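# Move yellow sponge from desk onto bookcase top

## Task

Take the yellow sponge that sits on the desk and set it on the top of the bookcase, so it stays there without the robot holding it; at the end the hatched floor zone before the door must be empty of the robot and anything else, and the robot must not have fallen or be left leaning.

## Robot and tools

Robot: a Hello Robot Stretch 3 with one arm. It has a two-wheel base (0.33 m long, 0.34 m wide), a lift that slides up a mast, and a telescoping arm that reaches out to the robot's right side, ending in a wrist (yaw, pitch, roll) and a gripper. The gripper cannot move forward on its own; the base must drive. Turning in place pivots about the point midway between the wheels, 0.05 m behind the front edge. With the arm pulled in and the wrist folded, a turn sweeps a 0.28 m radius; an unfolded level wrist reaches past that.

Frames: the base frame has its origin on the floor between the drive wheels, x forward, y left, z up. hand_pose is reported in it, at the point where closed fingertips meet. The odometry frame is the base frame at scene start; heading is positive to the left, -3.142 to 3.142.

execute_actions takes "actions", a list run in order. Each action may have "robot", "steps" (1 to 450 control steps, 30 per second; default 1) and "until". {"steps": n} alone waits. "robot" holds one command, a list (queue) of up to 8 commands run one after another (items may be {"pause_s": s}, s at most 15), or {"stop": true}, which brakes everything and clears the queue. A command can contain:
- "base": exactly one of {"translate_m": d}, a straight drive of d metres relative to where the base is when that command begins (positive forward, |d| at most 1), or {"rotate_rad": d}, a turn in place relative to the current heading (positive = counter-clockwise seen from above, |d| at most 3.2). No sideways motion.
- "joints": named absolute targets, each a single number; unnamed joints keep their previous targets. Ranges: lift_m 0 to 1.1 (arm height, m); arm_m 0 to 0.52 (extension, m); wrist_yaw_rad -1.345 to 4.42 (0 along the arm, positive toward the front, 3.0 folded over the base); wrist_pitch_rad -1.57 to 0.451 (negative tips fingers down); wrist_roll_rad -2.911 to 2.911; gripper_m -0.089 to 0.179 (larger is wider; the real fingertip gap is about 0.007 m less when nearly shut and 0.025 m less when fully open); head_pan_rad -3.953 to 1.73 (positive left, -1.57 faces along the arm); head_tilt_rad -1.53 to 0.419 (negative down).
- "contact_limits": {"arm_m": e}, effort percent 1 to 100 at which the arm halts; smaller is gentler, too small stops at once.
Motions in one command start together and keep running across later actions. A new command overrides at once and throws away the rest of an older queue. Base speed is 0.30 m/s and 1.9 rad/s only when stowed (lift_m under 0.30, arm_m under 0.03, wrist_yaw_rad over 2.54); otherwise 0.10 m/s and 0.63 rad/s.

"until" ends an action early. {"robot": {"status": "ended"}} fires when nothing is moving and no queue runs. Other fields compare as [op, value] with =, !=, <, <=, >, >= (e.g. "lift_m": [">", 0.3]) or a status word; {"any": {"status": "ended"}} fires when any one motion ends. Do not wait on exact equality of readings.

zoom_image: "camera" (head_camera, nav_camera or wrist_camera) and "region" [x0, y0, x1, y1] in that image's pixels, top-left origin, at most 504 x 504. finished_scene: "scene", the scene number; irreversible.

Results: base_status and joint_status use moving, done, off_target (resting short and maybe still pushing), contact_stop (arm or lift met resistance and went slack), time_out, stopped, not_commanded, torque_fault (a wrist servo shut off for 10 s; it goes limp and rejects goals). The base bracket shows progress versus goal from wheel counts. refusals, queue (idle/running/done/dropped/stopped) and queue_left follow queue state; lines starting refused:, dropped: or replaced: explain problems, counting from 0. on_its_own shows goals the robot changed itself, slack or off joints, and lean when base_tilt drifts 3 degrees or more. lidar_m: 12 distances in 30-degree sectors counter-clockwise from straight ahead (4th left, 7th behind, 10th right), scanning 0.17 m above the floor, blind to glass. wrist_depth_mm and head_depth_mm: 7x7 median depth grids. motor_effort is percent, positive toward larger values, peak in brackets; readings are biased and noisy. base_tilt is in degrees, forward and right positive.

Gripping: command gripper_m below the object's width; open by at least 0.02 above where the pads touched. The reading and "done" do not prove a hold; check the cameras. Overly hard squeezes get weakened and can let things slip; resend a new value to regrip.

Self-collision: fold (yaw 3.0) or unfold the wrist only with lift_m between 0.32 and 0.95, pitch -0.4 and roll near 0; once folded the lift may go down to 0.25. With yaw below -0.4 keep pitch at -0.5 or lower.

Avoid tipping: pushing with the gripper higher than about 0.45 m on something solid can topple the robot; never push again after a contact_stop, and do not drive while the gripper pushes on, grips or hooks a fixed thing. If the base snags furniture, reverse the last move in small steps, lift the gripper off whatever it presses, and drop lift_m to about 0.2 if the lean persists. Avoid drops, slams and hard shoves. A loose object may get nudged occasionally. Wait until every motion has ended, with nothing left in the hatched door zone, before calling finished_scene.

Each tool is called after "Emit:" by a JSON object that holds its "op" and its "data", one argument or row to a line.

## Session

Emit:
{"op": "execute_actions", "data": {
  "actions": []
}}

Scene clock: 0.00 s.
robot.base_odometry: x=+0.000 y=+0.000 heading=+0.000 (m, m, rad; robot's odometry frame)
robot.turned_by_wheels: +0.000 (rad since the last result)
robot.turned_by_imu: +0.000 (rad since the last result)
robot.base_tilt: forward=+0.6 right=+1.1 (deg)
robot.lidar_m: 1.17 1.48 2.18 2.15 2.10 1.90 1.89 2.11 2.16 2.31 2.28 1.89
robot.head_depth_mm: 1774 1778 1771 1746 1741 1723 1722 / 1789 1815 1806 1785 1775 1767 1747 / 1853 1862 1845 1830 1814 1803 1633 / 1870 1894 1875 1870 1854 1839 1611 / 1874 1927 1916 1903 1892 1881 1611 / 1884 1990 1985 1948 1935 1930 1593 / 1887 2035 2018 2012 1991 1979 1592
robot.base_status: not_commanded
robot.joint_positions: lift_m=+0.396 arm_m=-0.002 wrist_yaw_rad=+2.950 wrist_pitch_rad=-0.534 wrist_roll_rad=+0.013 gripper_m=+0.037 head_pan_rad=+0.004 head_tilt_rad=+0.014
robot.joint_goals: lift_m=+0.396 arm_m=-0.002 wrist_yaw_rad=+2.950 wrist_pitch_rad=-0.534 wrist_roll_rad=+0.013 gripper_m=+0.037 head_pan_rad=+0.004 head_tilt_rad=+0.014
robot.joint_status: lift_m=not_commanded arm_m=not_commanded wrist_yaw_rad=not_commanded wrist_pitch_rad=not_commanded wrist_roll_rad=not_commanded gripper_m=not_commanded head_pan_rad=not_commanded head_tilt_rad=not_commanded
robot.measured_speeds: translate_m=+0.000 rotate_rad=+0.000 lift_m=+0.000 arm_m=+0.000 wrist_yaw_rad=+0.000 wrist_pitch_rad=+0.000 wrist_roll_rad=+0.000 head_pan_rad=+0.000 head_tilt_rad=+0.000
robot: refusals=0 queue=idle queue_left=0
robot.motor_effort: left_wheel=+1 right_wheel=+0 lift_m=+21 arm_m=+1 wrist_yaw_rad=+1 wrist_pitch_rad=+7 wrist_roll_rad=+0 gripper_m=+1 head_pan_rad=+0 head_tilt_rad=+2 (%)
robot.hand_pose: x=+0.0184 y=+0.0616 z=+0.3832 quat_wxyz=(+0.252, +0.701, +0.119, +0.657) (m; robot's base frame)
robot.wrist_depth_mm: - - - - - - - / - - - - - - - / 934 - 944 979 966 - - / 766 783 794 809 798 827 840 / 655 671 693 682 719 692 692 / 588 577 - 593 596 600 605 / 511 533 - 536 514 529 538
pictures: head_camera (sideways: a quarter turn clockwise sets it upright), nav_camera (sideways: a quarter turn counterclockwise sets it upright), wrist_camera
Images, in order (width x height): head_camera 896x504, nav_camera 672x504, wrist_camera 644x364.

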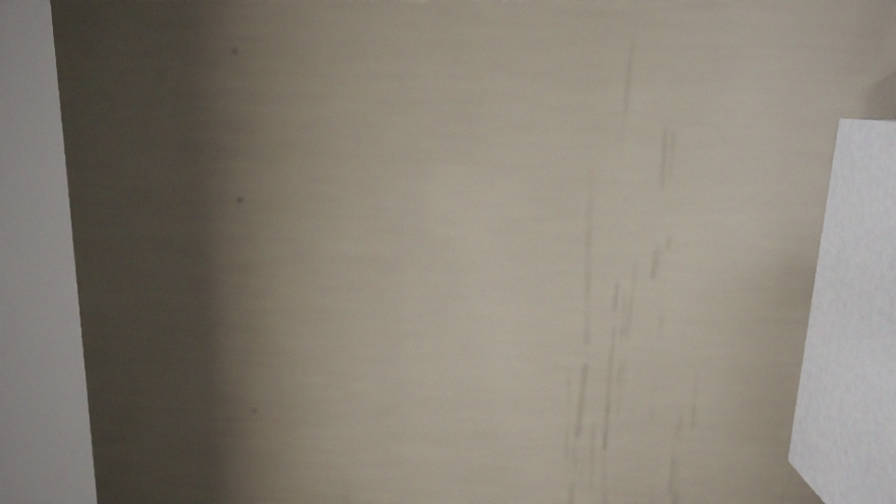

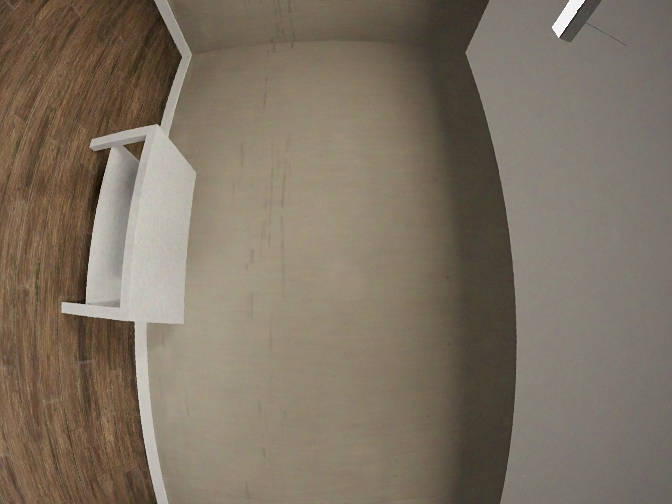

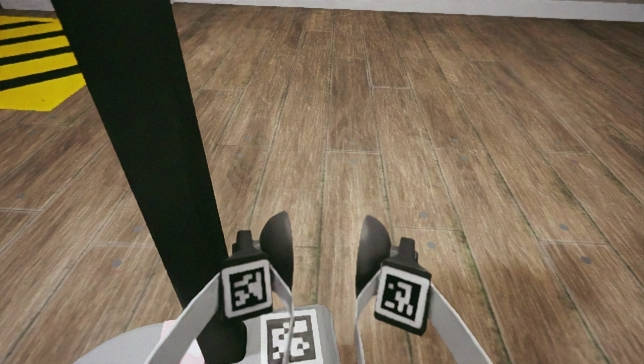

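Emit:
{"op": "execute_actions", "data": {
  "actions": [
    {"robot":{"joints":{"head_pan_rad":-1.9,"head_tilt_rad":-0.4,"lift_m":0.28,"wrist_pitch_rad":-0.4}},"steps":450,"until":{"robot":{"status":"ended"}}}
  ]
}}

Emit:
{"op": "execute_actions", "data": {
  "actions": [
    {"robot":{"joints":{"head_pan_rad":-3.6}},"steps":450,"until":{"robot":{"status":"ended"}}}
  ]
}}

Scene clock: 3.43 s.
robot.base_odometry: x=+0.000 y=+0.000 heading=+0.000 (m, m, rad; robot's odometry frame)
robot.turned_by_wheels: +0.000 (rad since the last result)
robot.turned_by_imu: +0.000 (rad since the last result)
robot.base_tilt: forward=+0.5 right=+1.0 (deg)
robot.lidar_m: 1.17 1.47 2.18 2.16 2.10 1.90 1.90 2.11 2.17 2.31 2.28 1.89
robot.head_depth_mm: 2324 2503 2656 2885 2433 1827 1466 / 2307 2446 2626 2827 2408 1813 1462 / 2287 2412 2570 2812 2405 1814 1455 / 2258 2414 2491 2724 2380 1797 1453 / 2233 2373 2454 2719 2387 1797 1449 / 2181 2349 2442 2730 2365 1784 1444 / 2154 2332 2396 2669 2341 1793 1444
robot.base_status: not_commanded
robot.joint_positions: lift_m=+0.281 arm_m=-0.002 wrist_yaw_rad=+2.950 wrist_pitch_rad=-0.421 wrist_roll_rad=+0.013 gripper_m=+0.037 head_pan_rad=-1.893 head_tilt_rad=-0.395
robot.joint_goals: lift_m=+0.280 arm_m=-0.002 wrist_yaw_rad=+2.950 wrist_pitch_rad=-0.400 wrist_roll_rad=+0.013 gripper_m=+0.037 head_pan_rad=-1.900 head_tilt_rad=-0.400
robot.joint_status: lift_m=done arm_m=not_commanded wrist_yaw_rad=not_commanded wrist_pitch_rad=done wrist_roll_rad=not_commanded gripper_m=not_commanded head_pan_rad=done head_tilt_rad=done
robot.measured_speeds: translate_m=+0.000 rotate_rad=+0.000 lift_m=+0.000 arm_m=+0.000 wrist_yaw_rad=+0.000 wrist_pitch_rad=+0.000 wrist_roll_rad=+0.000 head_pan_rad=+0.000 head_tilt_rad=+0.000
robot: refusals=0 queue=done queue_left=0
robot.motor_effort: left_wheel=+0(1) right_wheel=-1(1) lift_m=+11(21) arm_m=+1(1) wrist_yaw_rad=+0(0) wrist_pitch_rad=+10(11) wrist_roll_rad=+0(0) gripper_m=+1(1) head_pan_rad=-3(31) head_tilt_rad=-3(30) (%)
robot.hand_pose: x=+0.0214 y=+0.0772 z=+0.2926 quat_wxyz=(+0.214, +0.707, +0.080, +0.670) (m; robot's base frame)
robot.wrist_depth_mm: - - - - - - - / - - - - - - - / 917 - 928 960 999 - - / 710 - 729 744 753 783 789 / 590 593 617 606 636 630 631 / 495 504 - 525 537 525 528 / 452 - - - 434 453 456
pictures: head_camera (sideways: a quarter turn clockwise sets it upright), nav_camera (sideways: a quarter turn counterclockwise sets it upright), wrist_camera
Images, in order (width x height): head_camera 896x504, nav_camera 672x504, wrist_camera 644x364.

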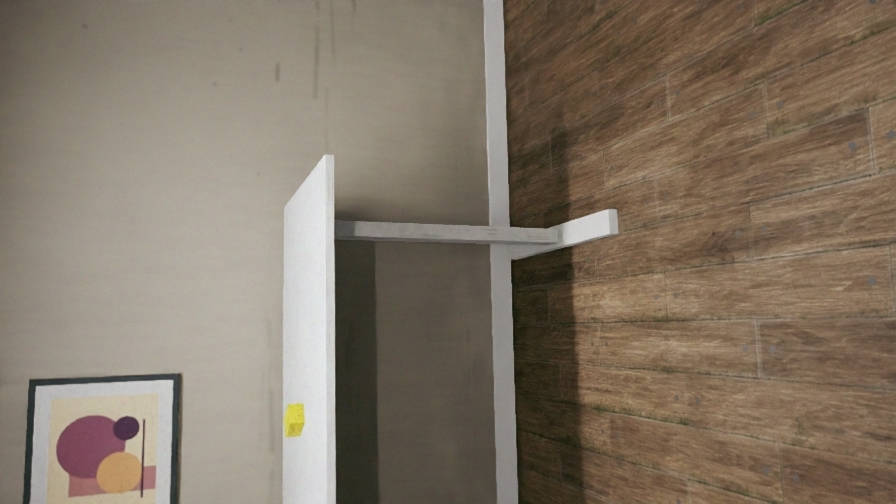

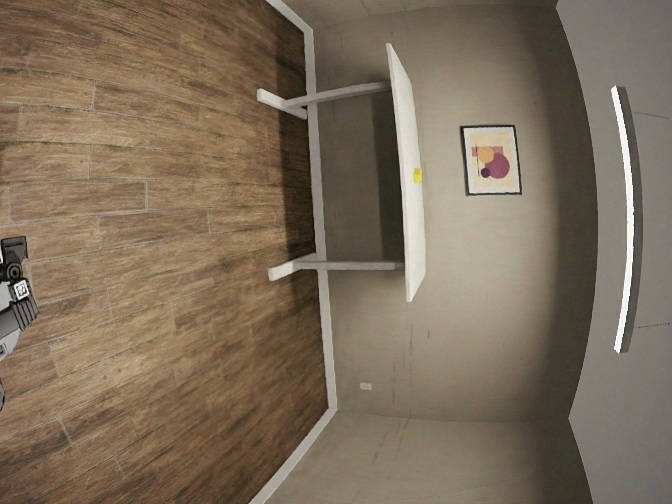

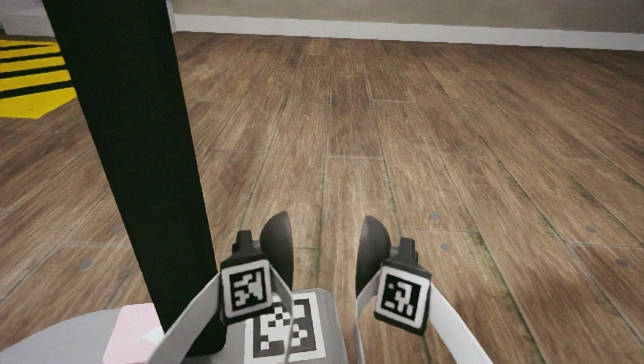

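Scene clock: 4.80 s.
robot.base_odometry: x=+0.000 y=+0.000 heading=+0.000 (m, m, rad; robot's odometry frame)
robot.turned_by_wheels: +0.000 (rad since the last result)
robot.turned_by_imu: +0.000 (rad since the last result)
robot.base_tilt: forward=+0.6 right=+1.0 (deg)
robot.lidar_m: 1.17 1.47 2.18 2.16 2.10 1.90 1.89 2.11 2.16 2.31 2.28 1.89
robot.head_depth_mm: 1776 1893 2031 2219 2315 1823 1455 / 1731 1864 1978 2158 2276 1812 1455 / 1710 1823 1950 2107 2242 1804 1451 / 1673 1784 1913 2048 2192 1813 1448 / 1636 1743 1853 2003 2125 1784 1449 / 1602 1697 1817 1946 2078 1787 1444 / 1558 1665 1770 1884 2029 1780 1435
robot.base_status: not_commanded
robot.joint_positions: lift_m=+0.281 arm_m=-0.002 wrist_yaw_rad=+2.950 wrist_pitch_rad=-0.421 wrist_roll_rad=+0.013 gripper_m=+0.037 head_pan_rad=-3.593 head_tilt_rad=-0.395
robot.joint_goals: lift_m=+0.280 arm_m=-0.002 wrist_yaw_rad=+2.950 wrist_pitch_rad=-0.400 wrist_roll_rad=+0.013 gripper_m=+0.037 head_pan_rad=-3.600 head_tilt_rad=-0.400
robot.joint_status: lift_m=done arm_m=not_commanded wrist_yaw_rad=not_commanded wrist_pitch_rad=done wrist_roll_rad=not_commanded gripper_m=not_commanded head_pan_rad=done head_tilt_rad=done
robot.measured_speeds: translate_m=+0.000 rotate_rad=+0.000 lift_m=+0.000 arm_m=+0.000 wrist_yaw_rad=+0.000 wrist_pitch_rad=+0.000 wrist_roll_rad=+0.000 head_pan_rad=+0.000 head_tilt_rad=+0.000
robot: refusals=0 queue=done queue_left=0
robot.motor_effort: left_wheel=+1(1) right_wheel=+1(1) lift_m=+11(11) arm_m=+1(1) wrist_yaw_rad=+0(0) wrist_pitch_rad=+10(10) wrist_roll_rad=+0(0) gripper_m=+0(0) head_pan_rad=-3(36) head_tilt_rad=-3(3) (%)
robot.hand_pose: x=+0.0214 y=+0.0772 z=+0.2926 quat_wxyz=(+0.214, +0.707, +0.080, +0.670) (m; robot's base frame)
robot.wrist_depth_mm: - - - - - - - / - - - - - - - / 912 - 947 967 980 - - / 710 - 736 742 763 794 779 / 576 585 633 598 626 621 635 / 500 496 - 527 519 529 528 / 451 - - - 440 464 457
pictures: head_camera (sideways: a quarter turn clockwise sets it upright), nav_camera (sideways: a quarter turn counterclockwise sets it upright), wrist_camera
Images, in order (width x height): head_camera 896x504, nav_camera 672x504, wrist_camera 644x364.

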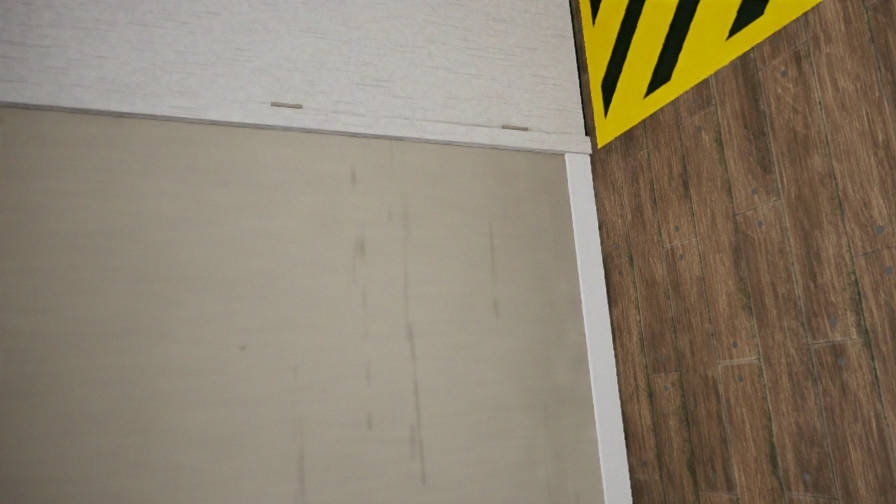

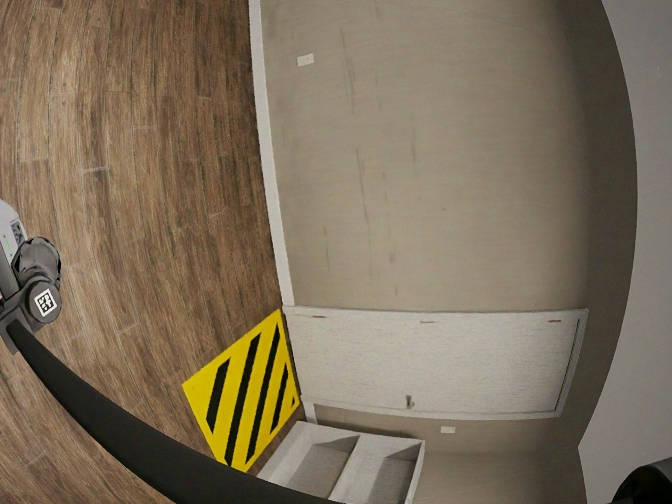

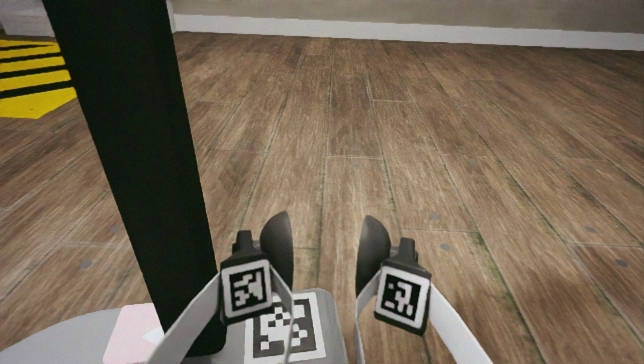

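Emit:
{"op": "execute_actions", "data": {
  "actions": [
    {"robot":[{"base":{"rotate_rad":-1.65},"joints":{"head_pan_rad":-1.5,"head_tilt_rad":-0.55}},{"base":{"translate_m":1}},{"base":{"translate_m":0.33},"joints":{"lift_m":0.6}},{"base":{"rotate_rad":1.6},"joints":{"lift_m":1.0,"wrist_yaw_rad":1.2,"gripper_m":0.17}},{"joints":{"wrist_yaw_rad":0,"arm_m":0.1}}],"steps":450,"until":{"robot":{"status":"ended"}}},
    {"steps":450,"until":{"robot":{"status":"ended"}}}
  ]
}}

Scene clock: 26.13 s.
robot.base_odometry: x=-0.105 y=-1.326 heading=-0.050 (m, m, rad; robot's odometry frame)
robot.turned_by_wheels: -0.050 (rad since the last result)
robot.turned_by_imu: -0.039 (rad since the last result)
robot.base_tilt: forward=+0.5 right=+1.1 (deg)
robot.lidar_m: 1.72 1.68 1.71 3.40 2.55 2.07 2.06 1.61 0.95 1.29 1.10 1.74
robot.head_depth_mm: 1042 1128 1177 - - 1486 1309 / 1065 1152 1071 - - 1514 1310 / 1088 1176 1028 - - 1521 1306 / 1107 1206 1021 689 1673 1560 1301 / 1138 1239 1018 704 1710 1541 1299 / 1162 1268 1008 683 1753 1553 1295 / 1189 1307 1005 680 1795 1547 1299
robot.base_status: done (rotate_rad +1.5999 of +1.6000)
robot.joint_positions: lift_m=+0.999 arm_m=+0.100 wrist_yaw_rad=+0.002 wrist_pitch_rad=-0.419 wrist_roll_rad=+0.013 gripper_m=+0.170 head_pan_rad=-1.507 head_tilt_rad=-0.543
robot.joint_goals: lift_m=+1.000 arm_m=+0.100 wrist_yaw_rad=+0.000 wrist_pitch_rad=-0.400 wrist_roll_rad=+0.013 gripper_m=+0.170 head_pan_rad=-1.500 head_tilt_rad=-0.550
robot.joint_status: lift_m=done arm_m=done wrist_yaw_rad=done wrist_pitch_rad=done wrist_roll_rad=not_commanded gripper_m=done head_pan_rad=done head_tilt_rad=done
robot.measured_speeds: translate_m=+0.000 rotate_rad=+0.000 lift_m=+0.000 arm_m=+0.000 wrist_yaw_rad=+0.000 wrist_pitch_rad=+0.000 wrist_roll_rad=+0.000 head_pan_rad=+0.000 head_tilt_rad=+0.000
robot: refusals=0 queue=done queue_left=0
robot.motor_effort: left_wheel=-2(9) right_wheel=+3(8) lift_m=+30(31) arm_m=+6(10) wrist_yaw_rad=-1(2) wrist_pitch_rad=+9(10) wrist_roll_rad=+0(0) gripper_m=+1(86) head_pan_rad=+3(35) head_tilt_rad=-3(19) (%)
robot.hand_pose: x=-0.0212 y=-0.4689 z=+1.0119 quat_wxyz=(+0.687, +0.147, -0.696, -0.148) (m; robot's base frame)
robot.wrist_depth_mm: 980 943 904 874 840 808 771 / 552 569 595 505 629 649 666 / 395 412 414 424 430 443 455 / 312 321 324 324 336 340 340 / 258 265 263 266 270 279 278 / - 220 223 225 229 230 238 / - - - 207 201 194 -
pictures: head_camera (sideways: a quarter turn clockwise sets it upright), nav_camera (sideways: a quarter turn counterclockwise sets it upright), wrist_camera
Images, in order (width x height): head_camera 896x504, nav_camera 672x504, wrist_camera 644x364.

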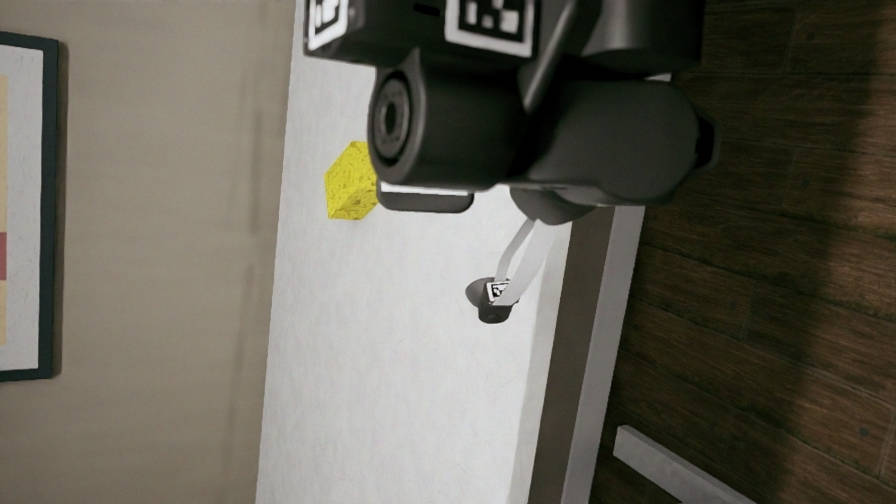

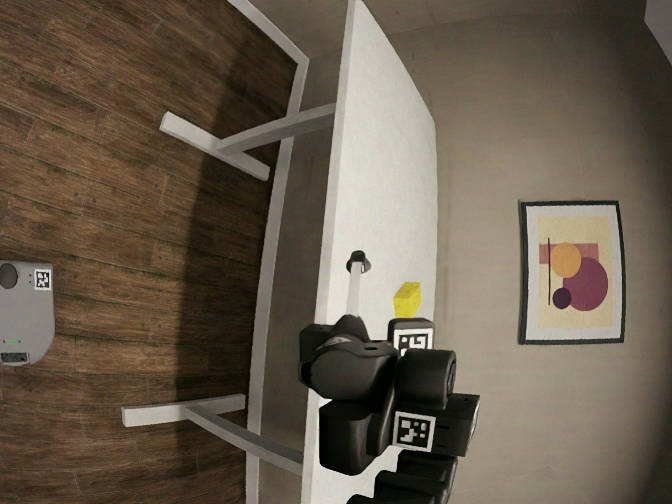

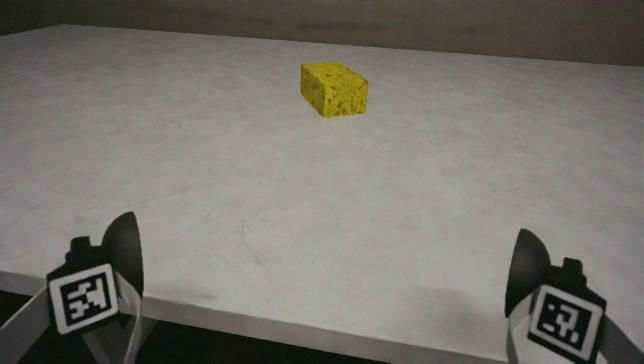

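Emit:
{"op": "execute_actions", "data": {
  "actions": [
    {"robot":[{"base":{"translate_m":-0.05},"joints":{"arm_m":0.48,"lift_m":0.968,"wrist_yaw_rad":0.2}}],"steps":450,"until":{"robot":{"status":"ended"}}}
  ]
}}

Scene clock: 32.00 s.
robot.base_odometry: x=-0.155 y=-1.323 heading=-0.050 (m, m, rad; robot's odometry frame)
robot.turned_by_wheels: +0.000 (rad since the last result)
robot.turned_by_imu: +0.000 (rad since the last result)
robot.base_tilt: forward=+0.7 right=+1.1 (deg)
robot.lidar_m: 1.77 1.71 2.44 3.37 2.50 2.02 2.01 1.60 0.91 1.28 1.12 1.78
robot.head_depth_mm: 1034 1112 - 681 564 1575 1310 / 1054 1126 903 693 562 1562 1307 / 1080 1165 - 691 581 1564 1305 / 1104 1204 1060 687 1643 1562 1304 / 1129 1231 1018 687 1703 1555 1299 / 1154 1259 1011 683 1753 1554 1301 / 1186 1300 1002 681 1783 1555 1290
robot.base_status: done (translate_m -0.0500 of -0.0500)
robot.joint_positions: lift_m=+0.968 arm_m=+0.480 wrist_yaw_rad=+0.200 wrist_pitch_rad=-0.419 wrist_roll_rad=+0.013 gripper_m=+0.170 head_pan_rad=-1.507 head_tilt_rad=-0.543
robot.joint_goals: lift_m=+0.968 arm_m=+0.480 wrist_yaw_rad=+0.200 wrist_pitch_rad=-0.400 wrist_roll_rad=+0.013 gripper_m=+0.170 head_pan_rad=-1.500 head_tilt_rad=-0.550
robot.joint_status: lift_m=done arm_m=done wrist_yaw_rad=done wrist_pitch_rad=done wrist_roll_rad=not_commanded gripper_m=done head_pan_rad=done head_tilt_rad=done
robot.measured_speeds: translate_m=+0.000 rotate_rad=+0.000 lift_m=+0.000 arm_m=+0.000 wrist_yaw_rad=+0.000 wrist_pitch_rad=+0.000 wrist_roll_rad=+0.000 head_pan_rad=+0.000 head_tilt_rad=+0.000
robot: refusals=0 queue=done queue_left=0
robot.motor_effort: left_wheel=-2(5) right_wheel=+3(5) lift_m=+11(30) arm_m=+6(5) wrist_yaw_rad=+1(3) wrist_pitch_rad=+9(9) wrist_roll_rad=+0(0) gripper_m=+1(1) head_pan_rad=+3(3) head_tilt_rad=-3(3) (%)
robot.hand_pose: x=+0.0229 y=-0.8445 z=+0.9809 quat_wxyz=(+0.699, +0.215, -0.678, -0.079) (m; robot's base frame)
robot.wrist_depth_mm: 739 694 623 562 501 462 426 / 451 462 476 496 521 485 450 / 330 332 340 347 353 362 369 / 256 259 264 188 273 275 285 / 210 215 200 151 223 230 228 / - 180 171 128 179 188 195 / 150 156 116 113 120 158 -
pictures: head_camera (sideways: a quarter turn clockwise sets it upright), nav_camera (sideways: a quarter turn counterclockwise sets it upright), wrist_camera
Images, in order (width x height): head_camera 896x504, nav_camera 672x504, wrist_camera 644x364.

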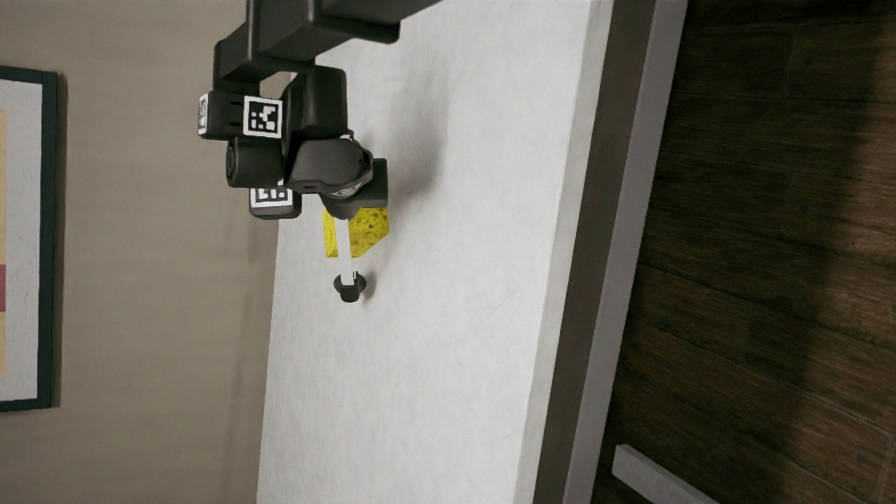

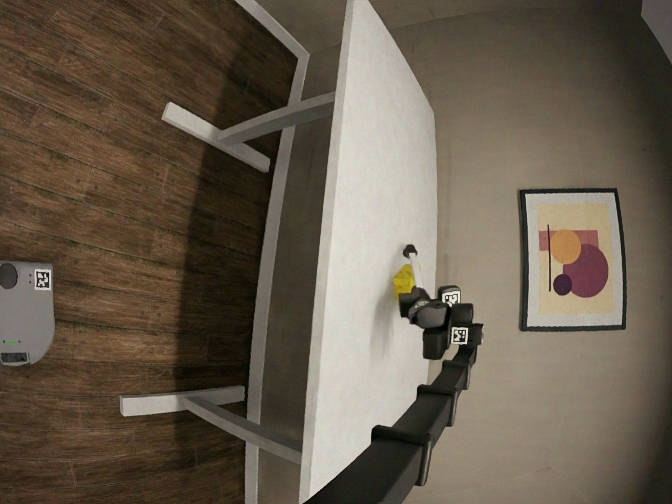

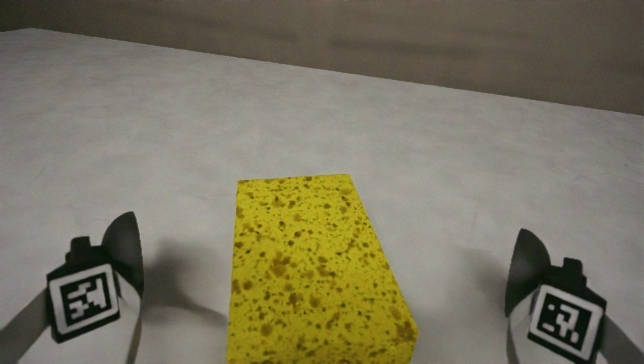

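Emit:
{"op": "execute_actions", "data": {
  "actions": [
    {"robot":[{"joints":{"lift_m":0.961}},{"joints":{"gripper_m":0.02}},{"joints":{"lift_m":1.01}},{"base":{"rotate_rad":1.57},"joints":{"arm_m":0,"wrist_yaw_rad":1.2}}],"steps":450,"until":{"robot":{"status":"ended"}}}
  ]
}}

Emit:
{"op": "execute_actions", "data": {
  "actions": [
    {"robot":[{"base":{"translate_m":0.5},"joints":{"lift_m":0.29,"wrist_yaw_rad":2.7}},{"base":{"translate_m":1}},{"base":{"translate_m":1}},{"base":{"translate_m":0.35},"joints":{"lift_m":0.65}},{"base":{"rotate_rad":2.45},"joints":{"lift_m":1.1,"wrist_yaw_rad":0.2}},{"joints":{"wrist_pitch_rad":-0.15,"arm_m":0.15}}],"steps":450,"until":{"robot":{"status":"ended"}}},
    {"steps":450,"until":{"robot":{"status":"ended"}}},
    {"steps":450,"until":{"robot":{"status":"ended"}}}
  ]
}}

Scene clock: 42.80 s.
robot.base_odometry: x=-0.155 y=-1.323 heading=+1.520 (m, m, rad; robot's odometry frame)
robot.turned_by_wheels: +1.570 (rad since the last result)
robot.turned_by_imu: +1.571 (rad since the last result)
robot.base_tilt: forward=+0.6 right=+1.0 (deg)
robot.lidar_m: 3.37 2.50 2.02 2.00 1.59 0.91 1.28 1.12 1.79 1.77 1.71 2.45
robot.head_depth_mm: 1440 1562 1704 1881 - - - / 1477 1605 1746 1913 - - - / 1503 1634 1793 1978 2026 - - / 1533 1672 1857 2049 1936 1600 - / 1574 1727 1888 2104 1952 1597 - / 1610 1768 1944 2170 2112 - - / 1645 1817 2002 2239 2057 - -
robot.base_status: done (rotate_rad +1.5699 of +1.5700)
robot.joint_positions: lift_m=+1.009 arm_m=+0.000 wrist_yaw_rad=+1.200 wrist_pitch_rad=-0.419 wrist_roll_rad=+0.013 gripper_m=+0.047 head_pan_rad=-1.507 head_tilt_rad=-0.543
robot.joint_goals: lift_m=+1.010 arm_m=+0.000 wrist_yaw_rad=+1.200 wrist_pitch_rad=-0.400 wrist_roll_rad=+0.013 gripper_m=+0.046 head_pan_rad=-1.500 head_tilt_rad=-0.550
robot.joint_status: lift_m=done arm_m=done wrist_yaw_rad=done wrist_pitch_rad=done wrist_roll_rad=not_commanded gripper_m=done head_pan_rad=done head_tilt_rad=done
robot.measured_speeds: translate_m=+0.000 rotate_rad=+0.000 lift_m=+0.000 arm_m=+0.000 wrist_yaw_rad=+0.000 wrist_pitch_rad=+0.000 wrist_roll_rad=+0.000 head_pan_rad=+0.000 head_tilt_rad=+0.000
robot: refusals=0 queue=done queue_left=0
robot.on_its_own: gripper_m is held at +0.046, not at your +0.020, by its stall guard, which is not easing now
robot.motor_effort: left_wheel=-1(7) right_wheel=+3(10) lift_m=+29(32) arm_m=-3(6) wrist_yaw_rad=+0(4) wrist_pitch_rad=+9(9) wrist_roll_rad=+0(0) gripper_m=-19(100) head_pan_rad=+3(2) head_tilt_rad=-3(3) (%)
robot.hand_pose: x=+0.1876 y=-0.2265 z=+1.0219 quat_wxyz=(+0.651, +0.514, -0.492, +0.266) (m; robot's base frame)
robot.wrist_depth_mm: - - - - - - - / - - - - - - - / - - - - - - - / - - - 174 - - - / - - 145 141 - - - / - - 118 120 120 - - / - - 108 108 119 - -
pictures: head_camera (sideways: a quarter turn clockwise sets it upright), nav_camera (sideways: a quarter turn counterclockwise sets it upright), wrist_camera
Images, in order (width x height): head_camera 896x504, nav_camera 672x504, wrist_camera 644x364.

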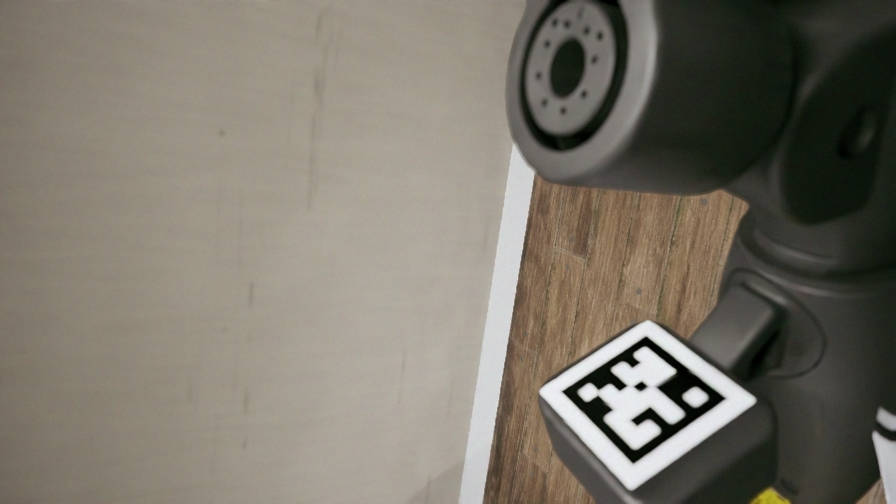

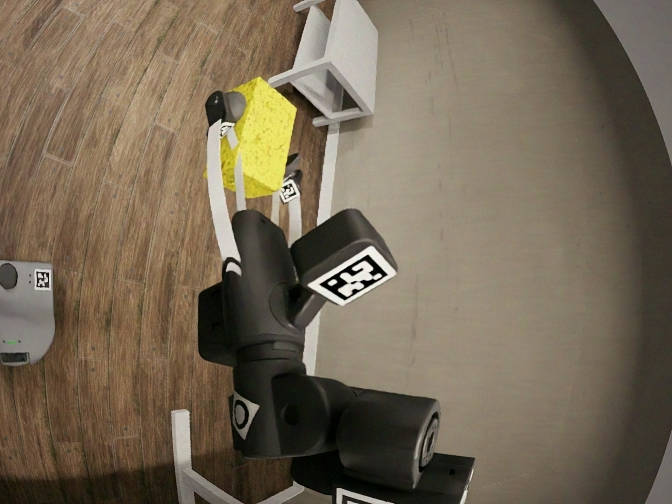

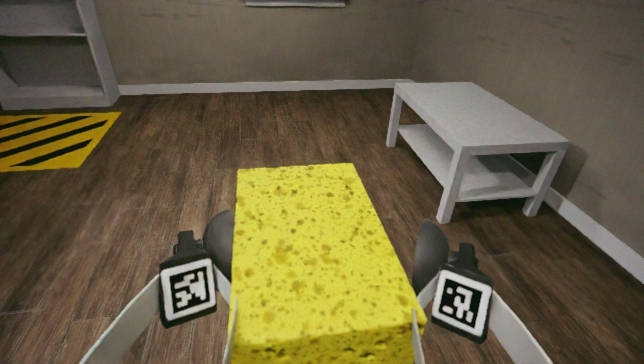

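Scene clock: 72.07 s.
robot.base_odometry: x=-0.010 y=+1.523 heading=-2.313 (m, m, rad; robot's odometry frame)
robot.turned_by_wheels: +2.450 (rad since the last result)
robot.turned_by_imu: +2.461 (rad since the last result)
robot.base_tilt: forward=+0.7 right=+1.0 (deg)
robot.lidar_m: 2.19 4.10 3.20 1.62 2.22 0.98 0.71 0.69 0.71 0.73 1.45 1.60
robot.head_depth_mm: - - 824 902 1014 1122 1188 / 948 - - 847 961 1128 1276 / 1121 - - 817 911 1030 1219 / 1346 1346 1495 1423 1204 1440 1272 / 1404 1400 1500 1487 1754 1523 1293 / 1344 1432 1550 1715 1870 1547 1298 / 1290 1387 1498 1647 1787 1553 1294
robot.base_status: done (rotate_rad +2.4499 of +2.4500)
robot.joint_positions: lift_m=+1.099 arm_m=+0.150 wrist_yaw_rad=+0.201 wrist_pitch_rad=-0.174 wrist_roll_rad=+0.013 gripper_m=+0.047 head_pan_rad=-1.507 head_tilt_rad=-0.543
robot.joint_goals: lift_m=+1.100 arm_m=+0.150 wrist_yaw_rad=+0.200 wrist_pitch_rad=-0.150 wrist_roll_rad=+0.013 gripper_m=+0.046 head_pan_rad=-1.500 head_tilt_rad=-0.550
robot.joint_status: lift_m=done arm_m=done wrist_yaw_rad=done wrist_pitch_rad=done wrist_roll_rad=not_commanded gripper_m=done head_pan_rad=done head_tilt_rad=done
robot.measured_speeds: translate_m=+0.000 rotate_rad=+0.000 lift_m=+0.000 arm_m=+0.000 wrist_yaw_rad=+0.000 wrist_pitch_rad=+0.000 wrist_roll_rad=+0.000 head_pan_rad=+0.000 head_tilt_rad=+0.000
robot: refusals=0 queue=done queue_left=0
robot.on_its_own: gripper_m is held at +0.046, not at your +0.020, by its stall guard, which is not easing now
robot.motor_effort: left_wheel=-3(5) right_wheel=+3(7) lift_m=+29(30) arm_m=+6(6) wrist_yaw_rad=-1(4) wrist_pitch_rad=+12(14) wrist_roll_rad=+0(0) gripper_m=-19(19) head_pan_rad=+2(3) head_tilt_rad=-3(3) (%)
robot.hand_pose: x=+0.0280 y=-0.5379 z=+1.1700 quat_wxyz=(+0.703, +0.132, -0.699, +0.008) (m; robot's base frame)
robot.wrist_depth_mm: 928 - - - 824 577 450 / 956 - - - 854 599 448 / - - - - 825 602 455 / - - - 174 615 580 454 / - - 145 142 423 434 447 / - - 118 119 120 435 457 / - - 108 108 119 460 474
pictures: head_camera (sideways: a quarter turn clockwise sets it upright), nav_camera (sideways: a quarter turn counterclockwise sets it upright), wrist_camera
Images, in order (width x height): head_camera 896x504, nav_camera 672x504, wrist_camera 644x364.

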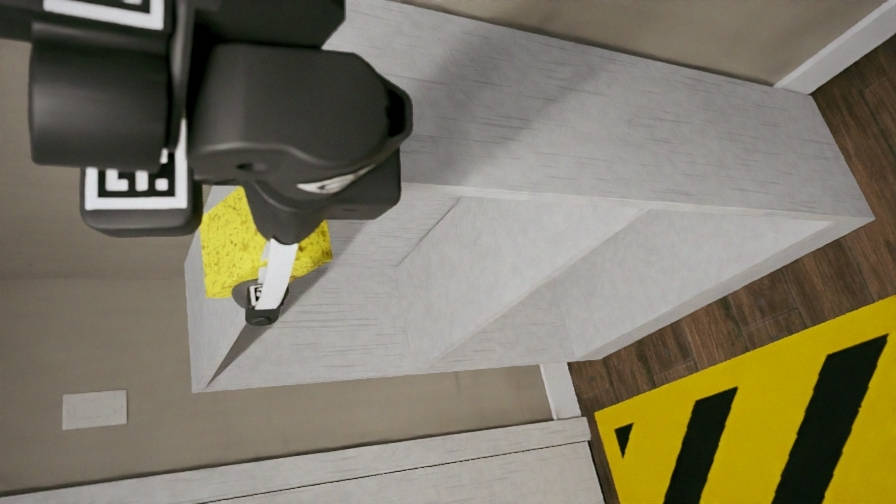

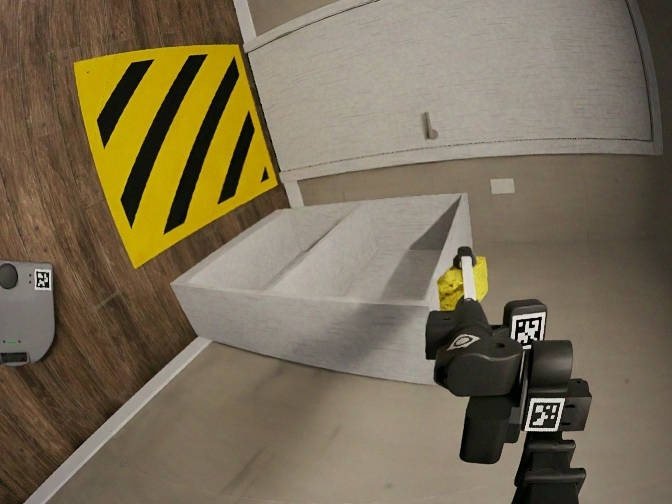

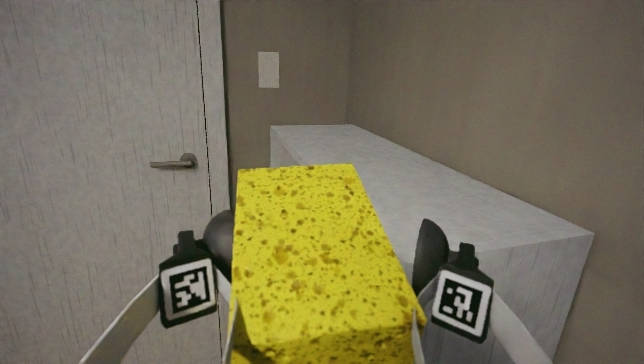

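Emit:
{"op": "execute_actions", "data": {
  "actions": [
    {"robot":[{"base":{"translate_m":-0.07},"joints":{"arm_m":0.52,"wrist_yaw_rad":0.1}},{"joints":{"wrist_pitch_rad":-0.4}}],"steps":450,"until":{"robot":{"status":"ended"}}}
  ]
}}

Scene clock: 78.13 s.
robot.base_odometry: x=+0.037 y=+1.575 heading=-2.313 (m, m, rad; robot's odometry frame)
robot.turned_by_wheels: +0.000 (rad since the last result)
robot.turned_by_imu: +0.000 (rad since the last result)
robot.base_tilt: forward=+0.7 right=+1.3 (deg)
robot.lidar_m: 2.24 3.71 2.10 1.61 2.19 0.90 0.65 0.63 0.65 0.73 1.47 1.64
robot.head_depth_mm: 782 805 836 895 959 1022 1088 / - 929 818 894 1027 1167 1245 / 1033 1108 768 833 949 1096 1248 / 1221 1223 807 832 938 1075 1231 / 1419 1326 1527 1416 1663 1483 1302 / 1378 1409 1484 1679 1798 1547 1297 / 1319 1424 1537 1688 1783 1554 1294
robot.base_status: done (translate_m -0.0700 of -0.0700)
robot.joint_positions: lift_m=+1.099 arm_m=+0.518 wrist_yaw_rad=+0.100 wrist_pitch_rad=-0.417 wrist_roll_rad=+0.013 gripper_m=+0.047 head_pan_rad=-1.507 head_tilt_rad=-0.543
robot.joint_goals: lift_m=+1.100 arm_m=+0.520 wrist_yaw_rad=+0.100 wrist_pitch_rad=-0.400 wrist_roll_rad=+0.013 gripper_m=+0.046 head_pan_rad=-1.500 head_tilt_rad=-0.550
robot.joint_status: lift_m=done arm_m=done wrist_yaw_rad=done wrist_pitch_rad=done wrist_roll_rad=not_commanded gripper_m=done head_pan_rad=done head_tilt_rad=done
robot.measured_speeds: translate_m=+0.000 rotate_rad=+0.000 lift_m=+0.000 arm_m=+0.000 wrist_yaw_rad=+0.000 wrist_pitch_rad=+0.000 wrist_roll_rad=+0.000 head_pan_rad=+0.000 head_tilt_rad=+0.000
robot: refusals=0 queue=done queue_left=0
robot.on_its_own: gripper_m is held at +0.046, not at your +0.020, by its stall guard, which is not easing now
robot.motor_effort: left_wheel=-3(6) right_wheel=+3(5) lift_m=+30(30) arm_m=+6(5) wrist_yaw_rad=+0(3) wrist_pitch_rad=+8(12) wrist_roll_rad=+0(0) gripper_m=-19(19) head_pan_rad=+3(3) head_tilt_rad=-3(4) (%)
robot.hand_pose: x=+0.0010 y=-0.8860 z=+1.1125 quat_wxyz=(+0.694, +0.180, -0.688, -0.113) (m; robot's base frame)
robot.wrist_depth_mm: 709 782 846 538 339 248 195 / 756 586 553 523 354 255 200 / 807 387 392 401 364 262 204 / 869 297 289 173 313 272 209 / 935 244 145 141 254 256 216 / 1000 210 118 119 120 220 213 / - 179 108 108 119 182 188
pictures: head_camera (sideways: a quarter turn clockwise sets it upright), nav_camera (sideways: a quarter turn counterclockwise sets it upright), wrist_camera
Images, in order (width x height): head_camera 896x504, nav_camera 672x504, wrist_camera 644x364.

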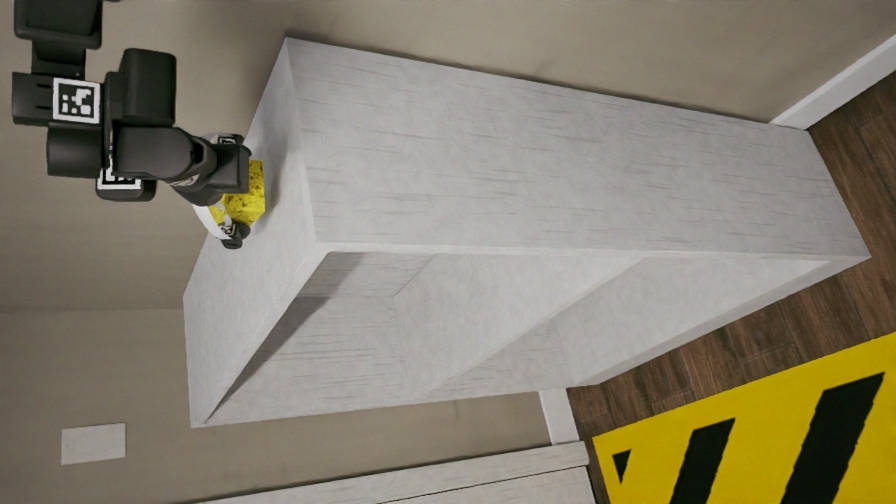

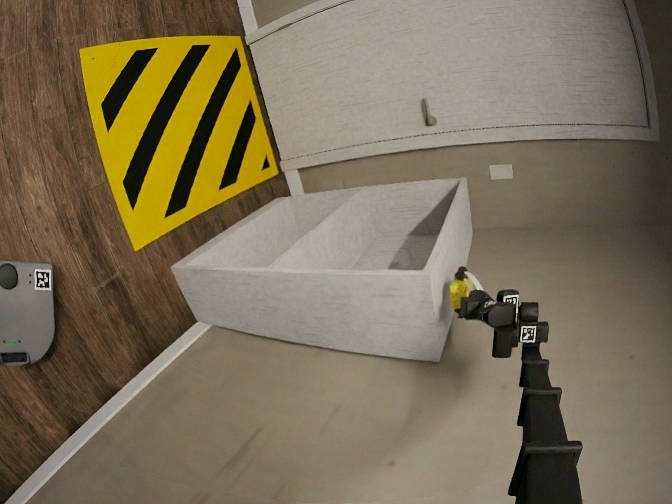

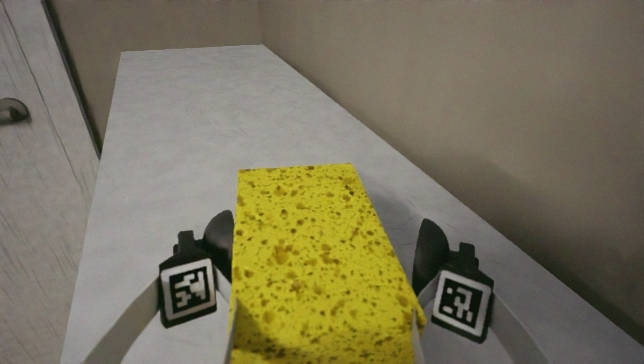

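Emit:
{"op": "execute_actions", "data": {
  "actions": [
    {"robot":[{"joints":{"lift_m":1.075}},{"joints":{"gripper_m":0.12}},{"joints":{"lift_m":1.1,"wrist_pitch_rad":-0.15}},{"joints":{"arm_m":0.35,"wrist_yaw_rad":0}}],"steps":450,"until":{"robot":{"status":"ended"}}}
  ]
}}

Scene clock: 85.70 s.
robot.base_odometry: x=+0.037 y=+1.575 heading=-2.313 (m, m, rad; robot's odometry frame)
robot.turned_by_wheels: +0.000 (rad since the last result)
robot.turned_by_imu: +0.000 (rad since the last result)
robot.base_tilt: forward=+0.6 right=+1.0 (deg)
robot.lidar_m: 2.25 3.69 2.10 1.61 2.19 0.90 0.65 0.63 0.65 0.73 1.47 1.64
robot.head_depth_mm: - 809 834 896 959 1023 1092 / - - 814 892 1028 1164 1247 / 1050 1103 763 835 946 1092 1248 / 1212 1215 809 830 936 1073 1233 / 1421 1333 1523 1412 1674 1470 1295 / 1381 1409 1476 1680 1802 1552 1292 / 1319 1423 1535 1688 1789 1541 1303
robot.base_status: done (translate_m -0.0700 of -0.0700)
robot.joint_positions: lift_m=+1.099 arm_m=+0.350 wrist_yaw_rad=+0.000 wrist_pitch_rad=-0.173 wrist_roll_rad=+0.013 gripper_m=+0.120 head_pan_rad=-1.507 head_tilt_rad=-0.543
robot.joint_goals: lift_m=+1.100 arm_m=+0.350 wrist_yaw_rad=+0.000 wrist_pitch_rad=-0.150 wrist_roll_rad=+0.013 gripper_m=+0.120 head_pan_rad=-1.500 head_tilt_rad=-0.550
robot.joint_status: lift_m=done arm_m=done wrist_yaw_rad=done wrist_pitch_rad=done wrist_roll_rad=not_commanded gripper_m=done head_pan_rad=done head_tilt_rad=done
robot.measured_speeds: translate_m=+0.000 rotate_rad=+0.000 lift_m=+0.000 arm_m=+0.000 wrist_yaw_rad=+0.000 wrist_pitch_rad=+0.000 wrist_roll_rad=+0.000 head_pan_rad=+0.000 head_tilt_rad=+0.000
robot: refusals=0 queue=done queue_left=0
robot.motor_effort: left_wheel=-1(2) right_wheel=+2(3) lift_m=+29(32) arm_m=-3(5) wrist_yaw_rad=+0(3) wrist_pitch_rad=+11(12) wrist_roll_rad=+0(0) gripper_m=+1(83) head_pan_rad=+3(3) head_tilt_rad=-3(3) (%)
robot.hand_pose: x=-0.0214 y=-0.7435 z=+1.1704 quat_wxyz=(+0.700, +0.061, -0.709, -0.062) (m; robot's base frame)
robot.wrist_depth_mm: 823 905 953 574 402 306 247 / 845 933 - 596 415 312 252 / 853 960 927 617 419 318 255 / 880 678 575 563 432 327 260 / 929 - 381 375 407 322 264 / 976 - 300 276 323 312 268 / 969 - 255 258 270 322 265
pictures: head_camera (sideways: a quarter turn clockwise sets it upright), nav_camera (sideways: a quarter turn counterclockwise sets it upright), wrist_camera
Images, in order (width x height): head_camera 896x504, nav_camera 672x504, wrist_camera 644x364.

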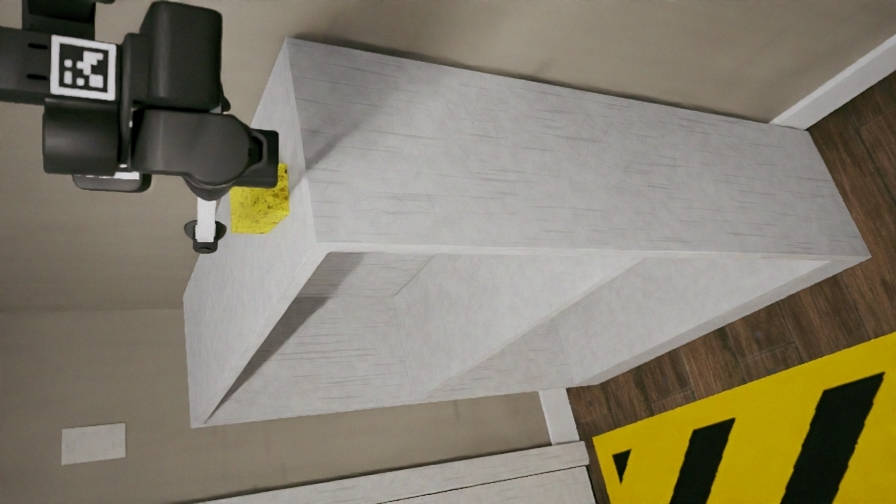

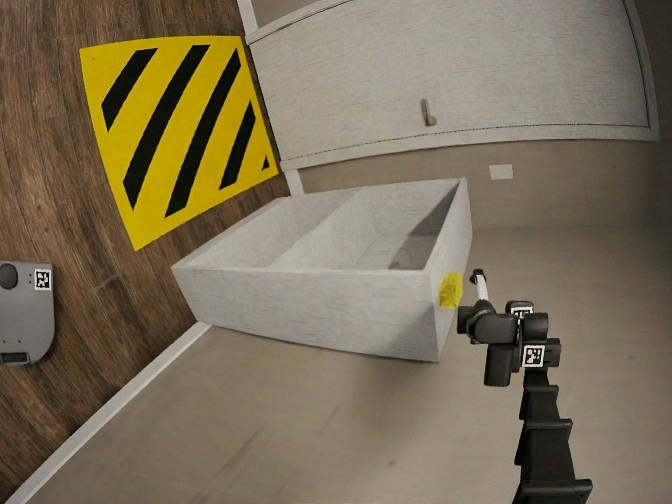

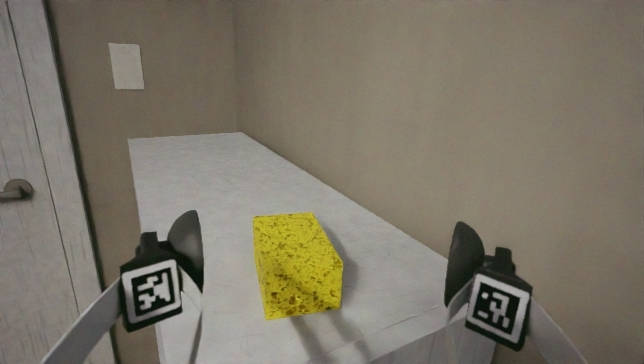

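Emit:
{"op": "finished_scene", "data": {
  "scene": 2
}}

The scene is finished: the task was done.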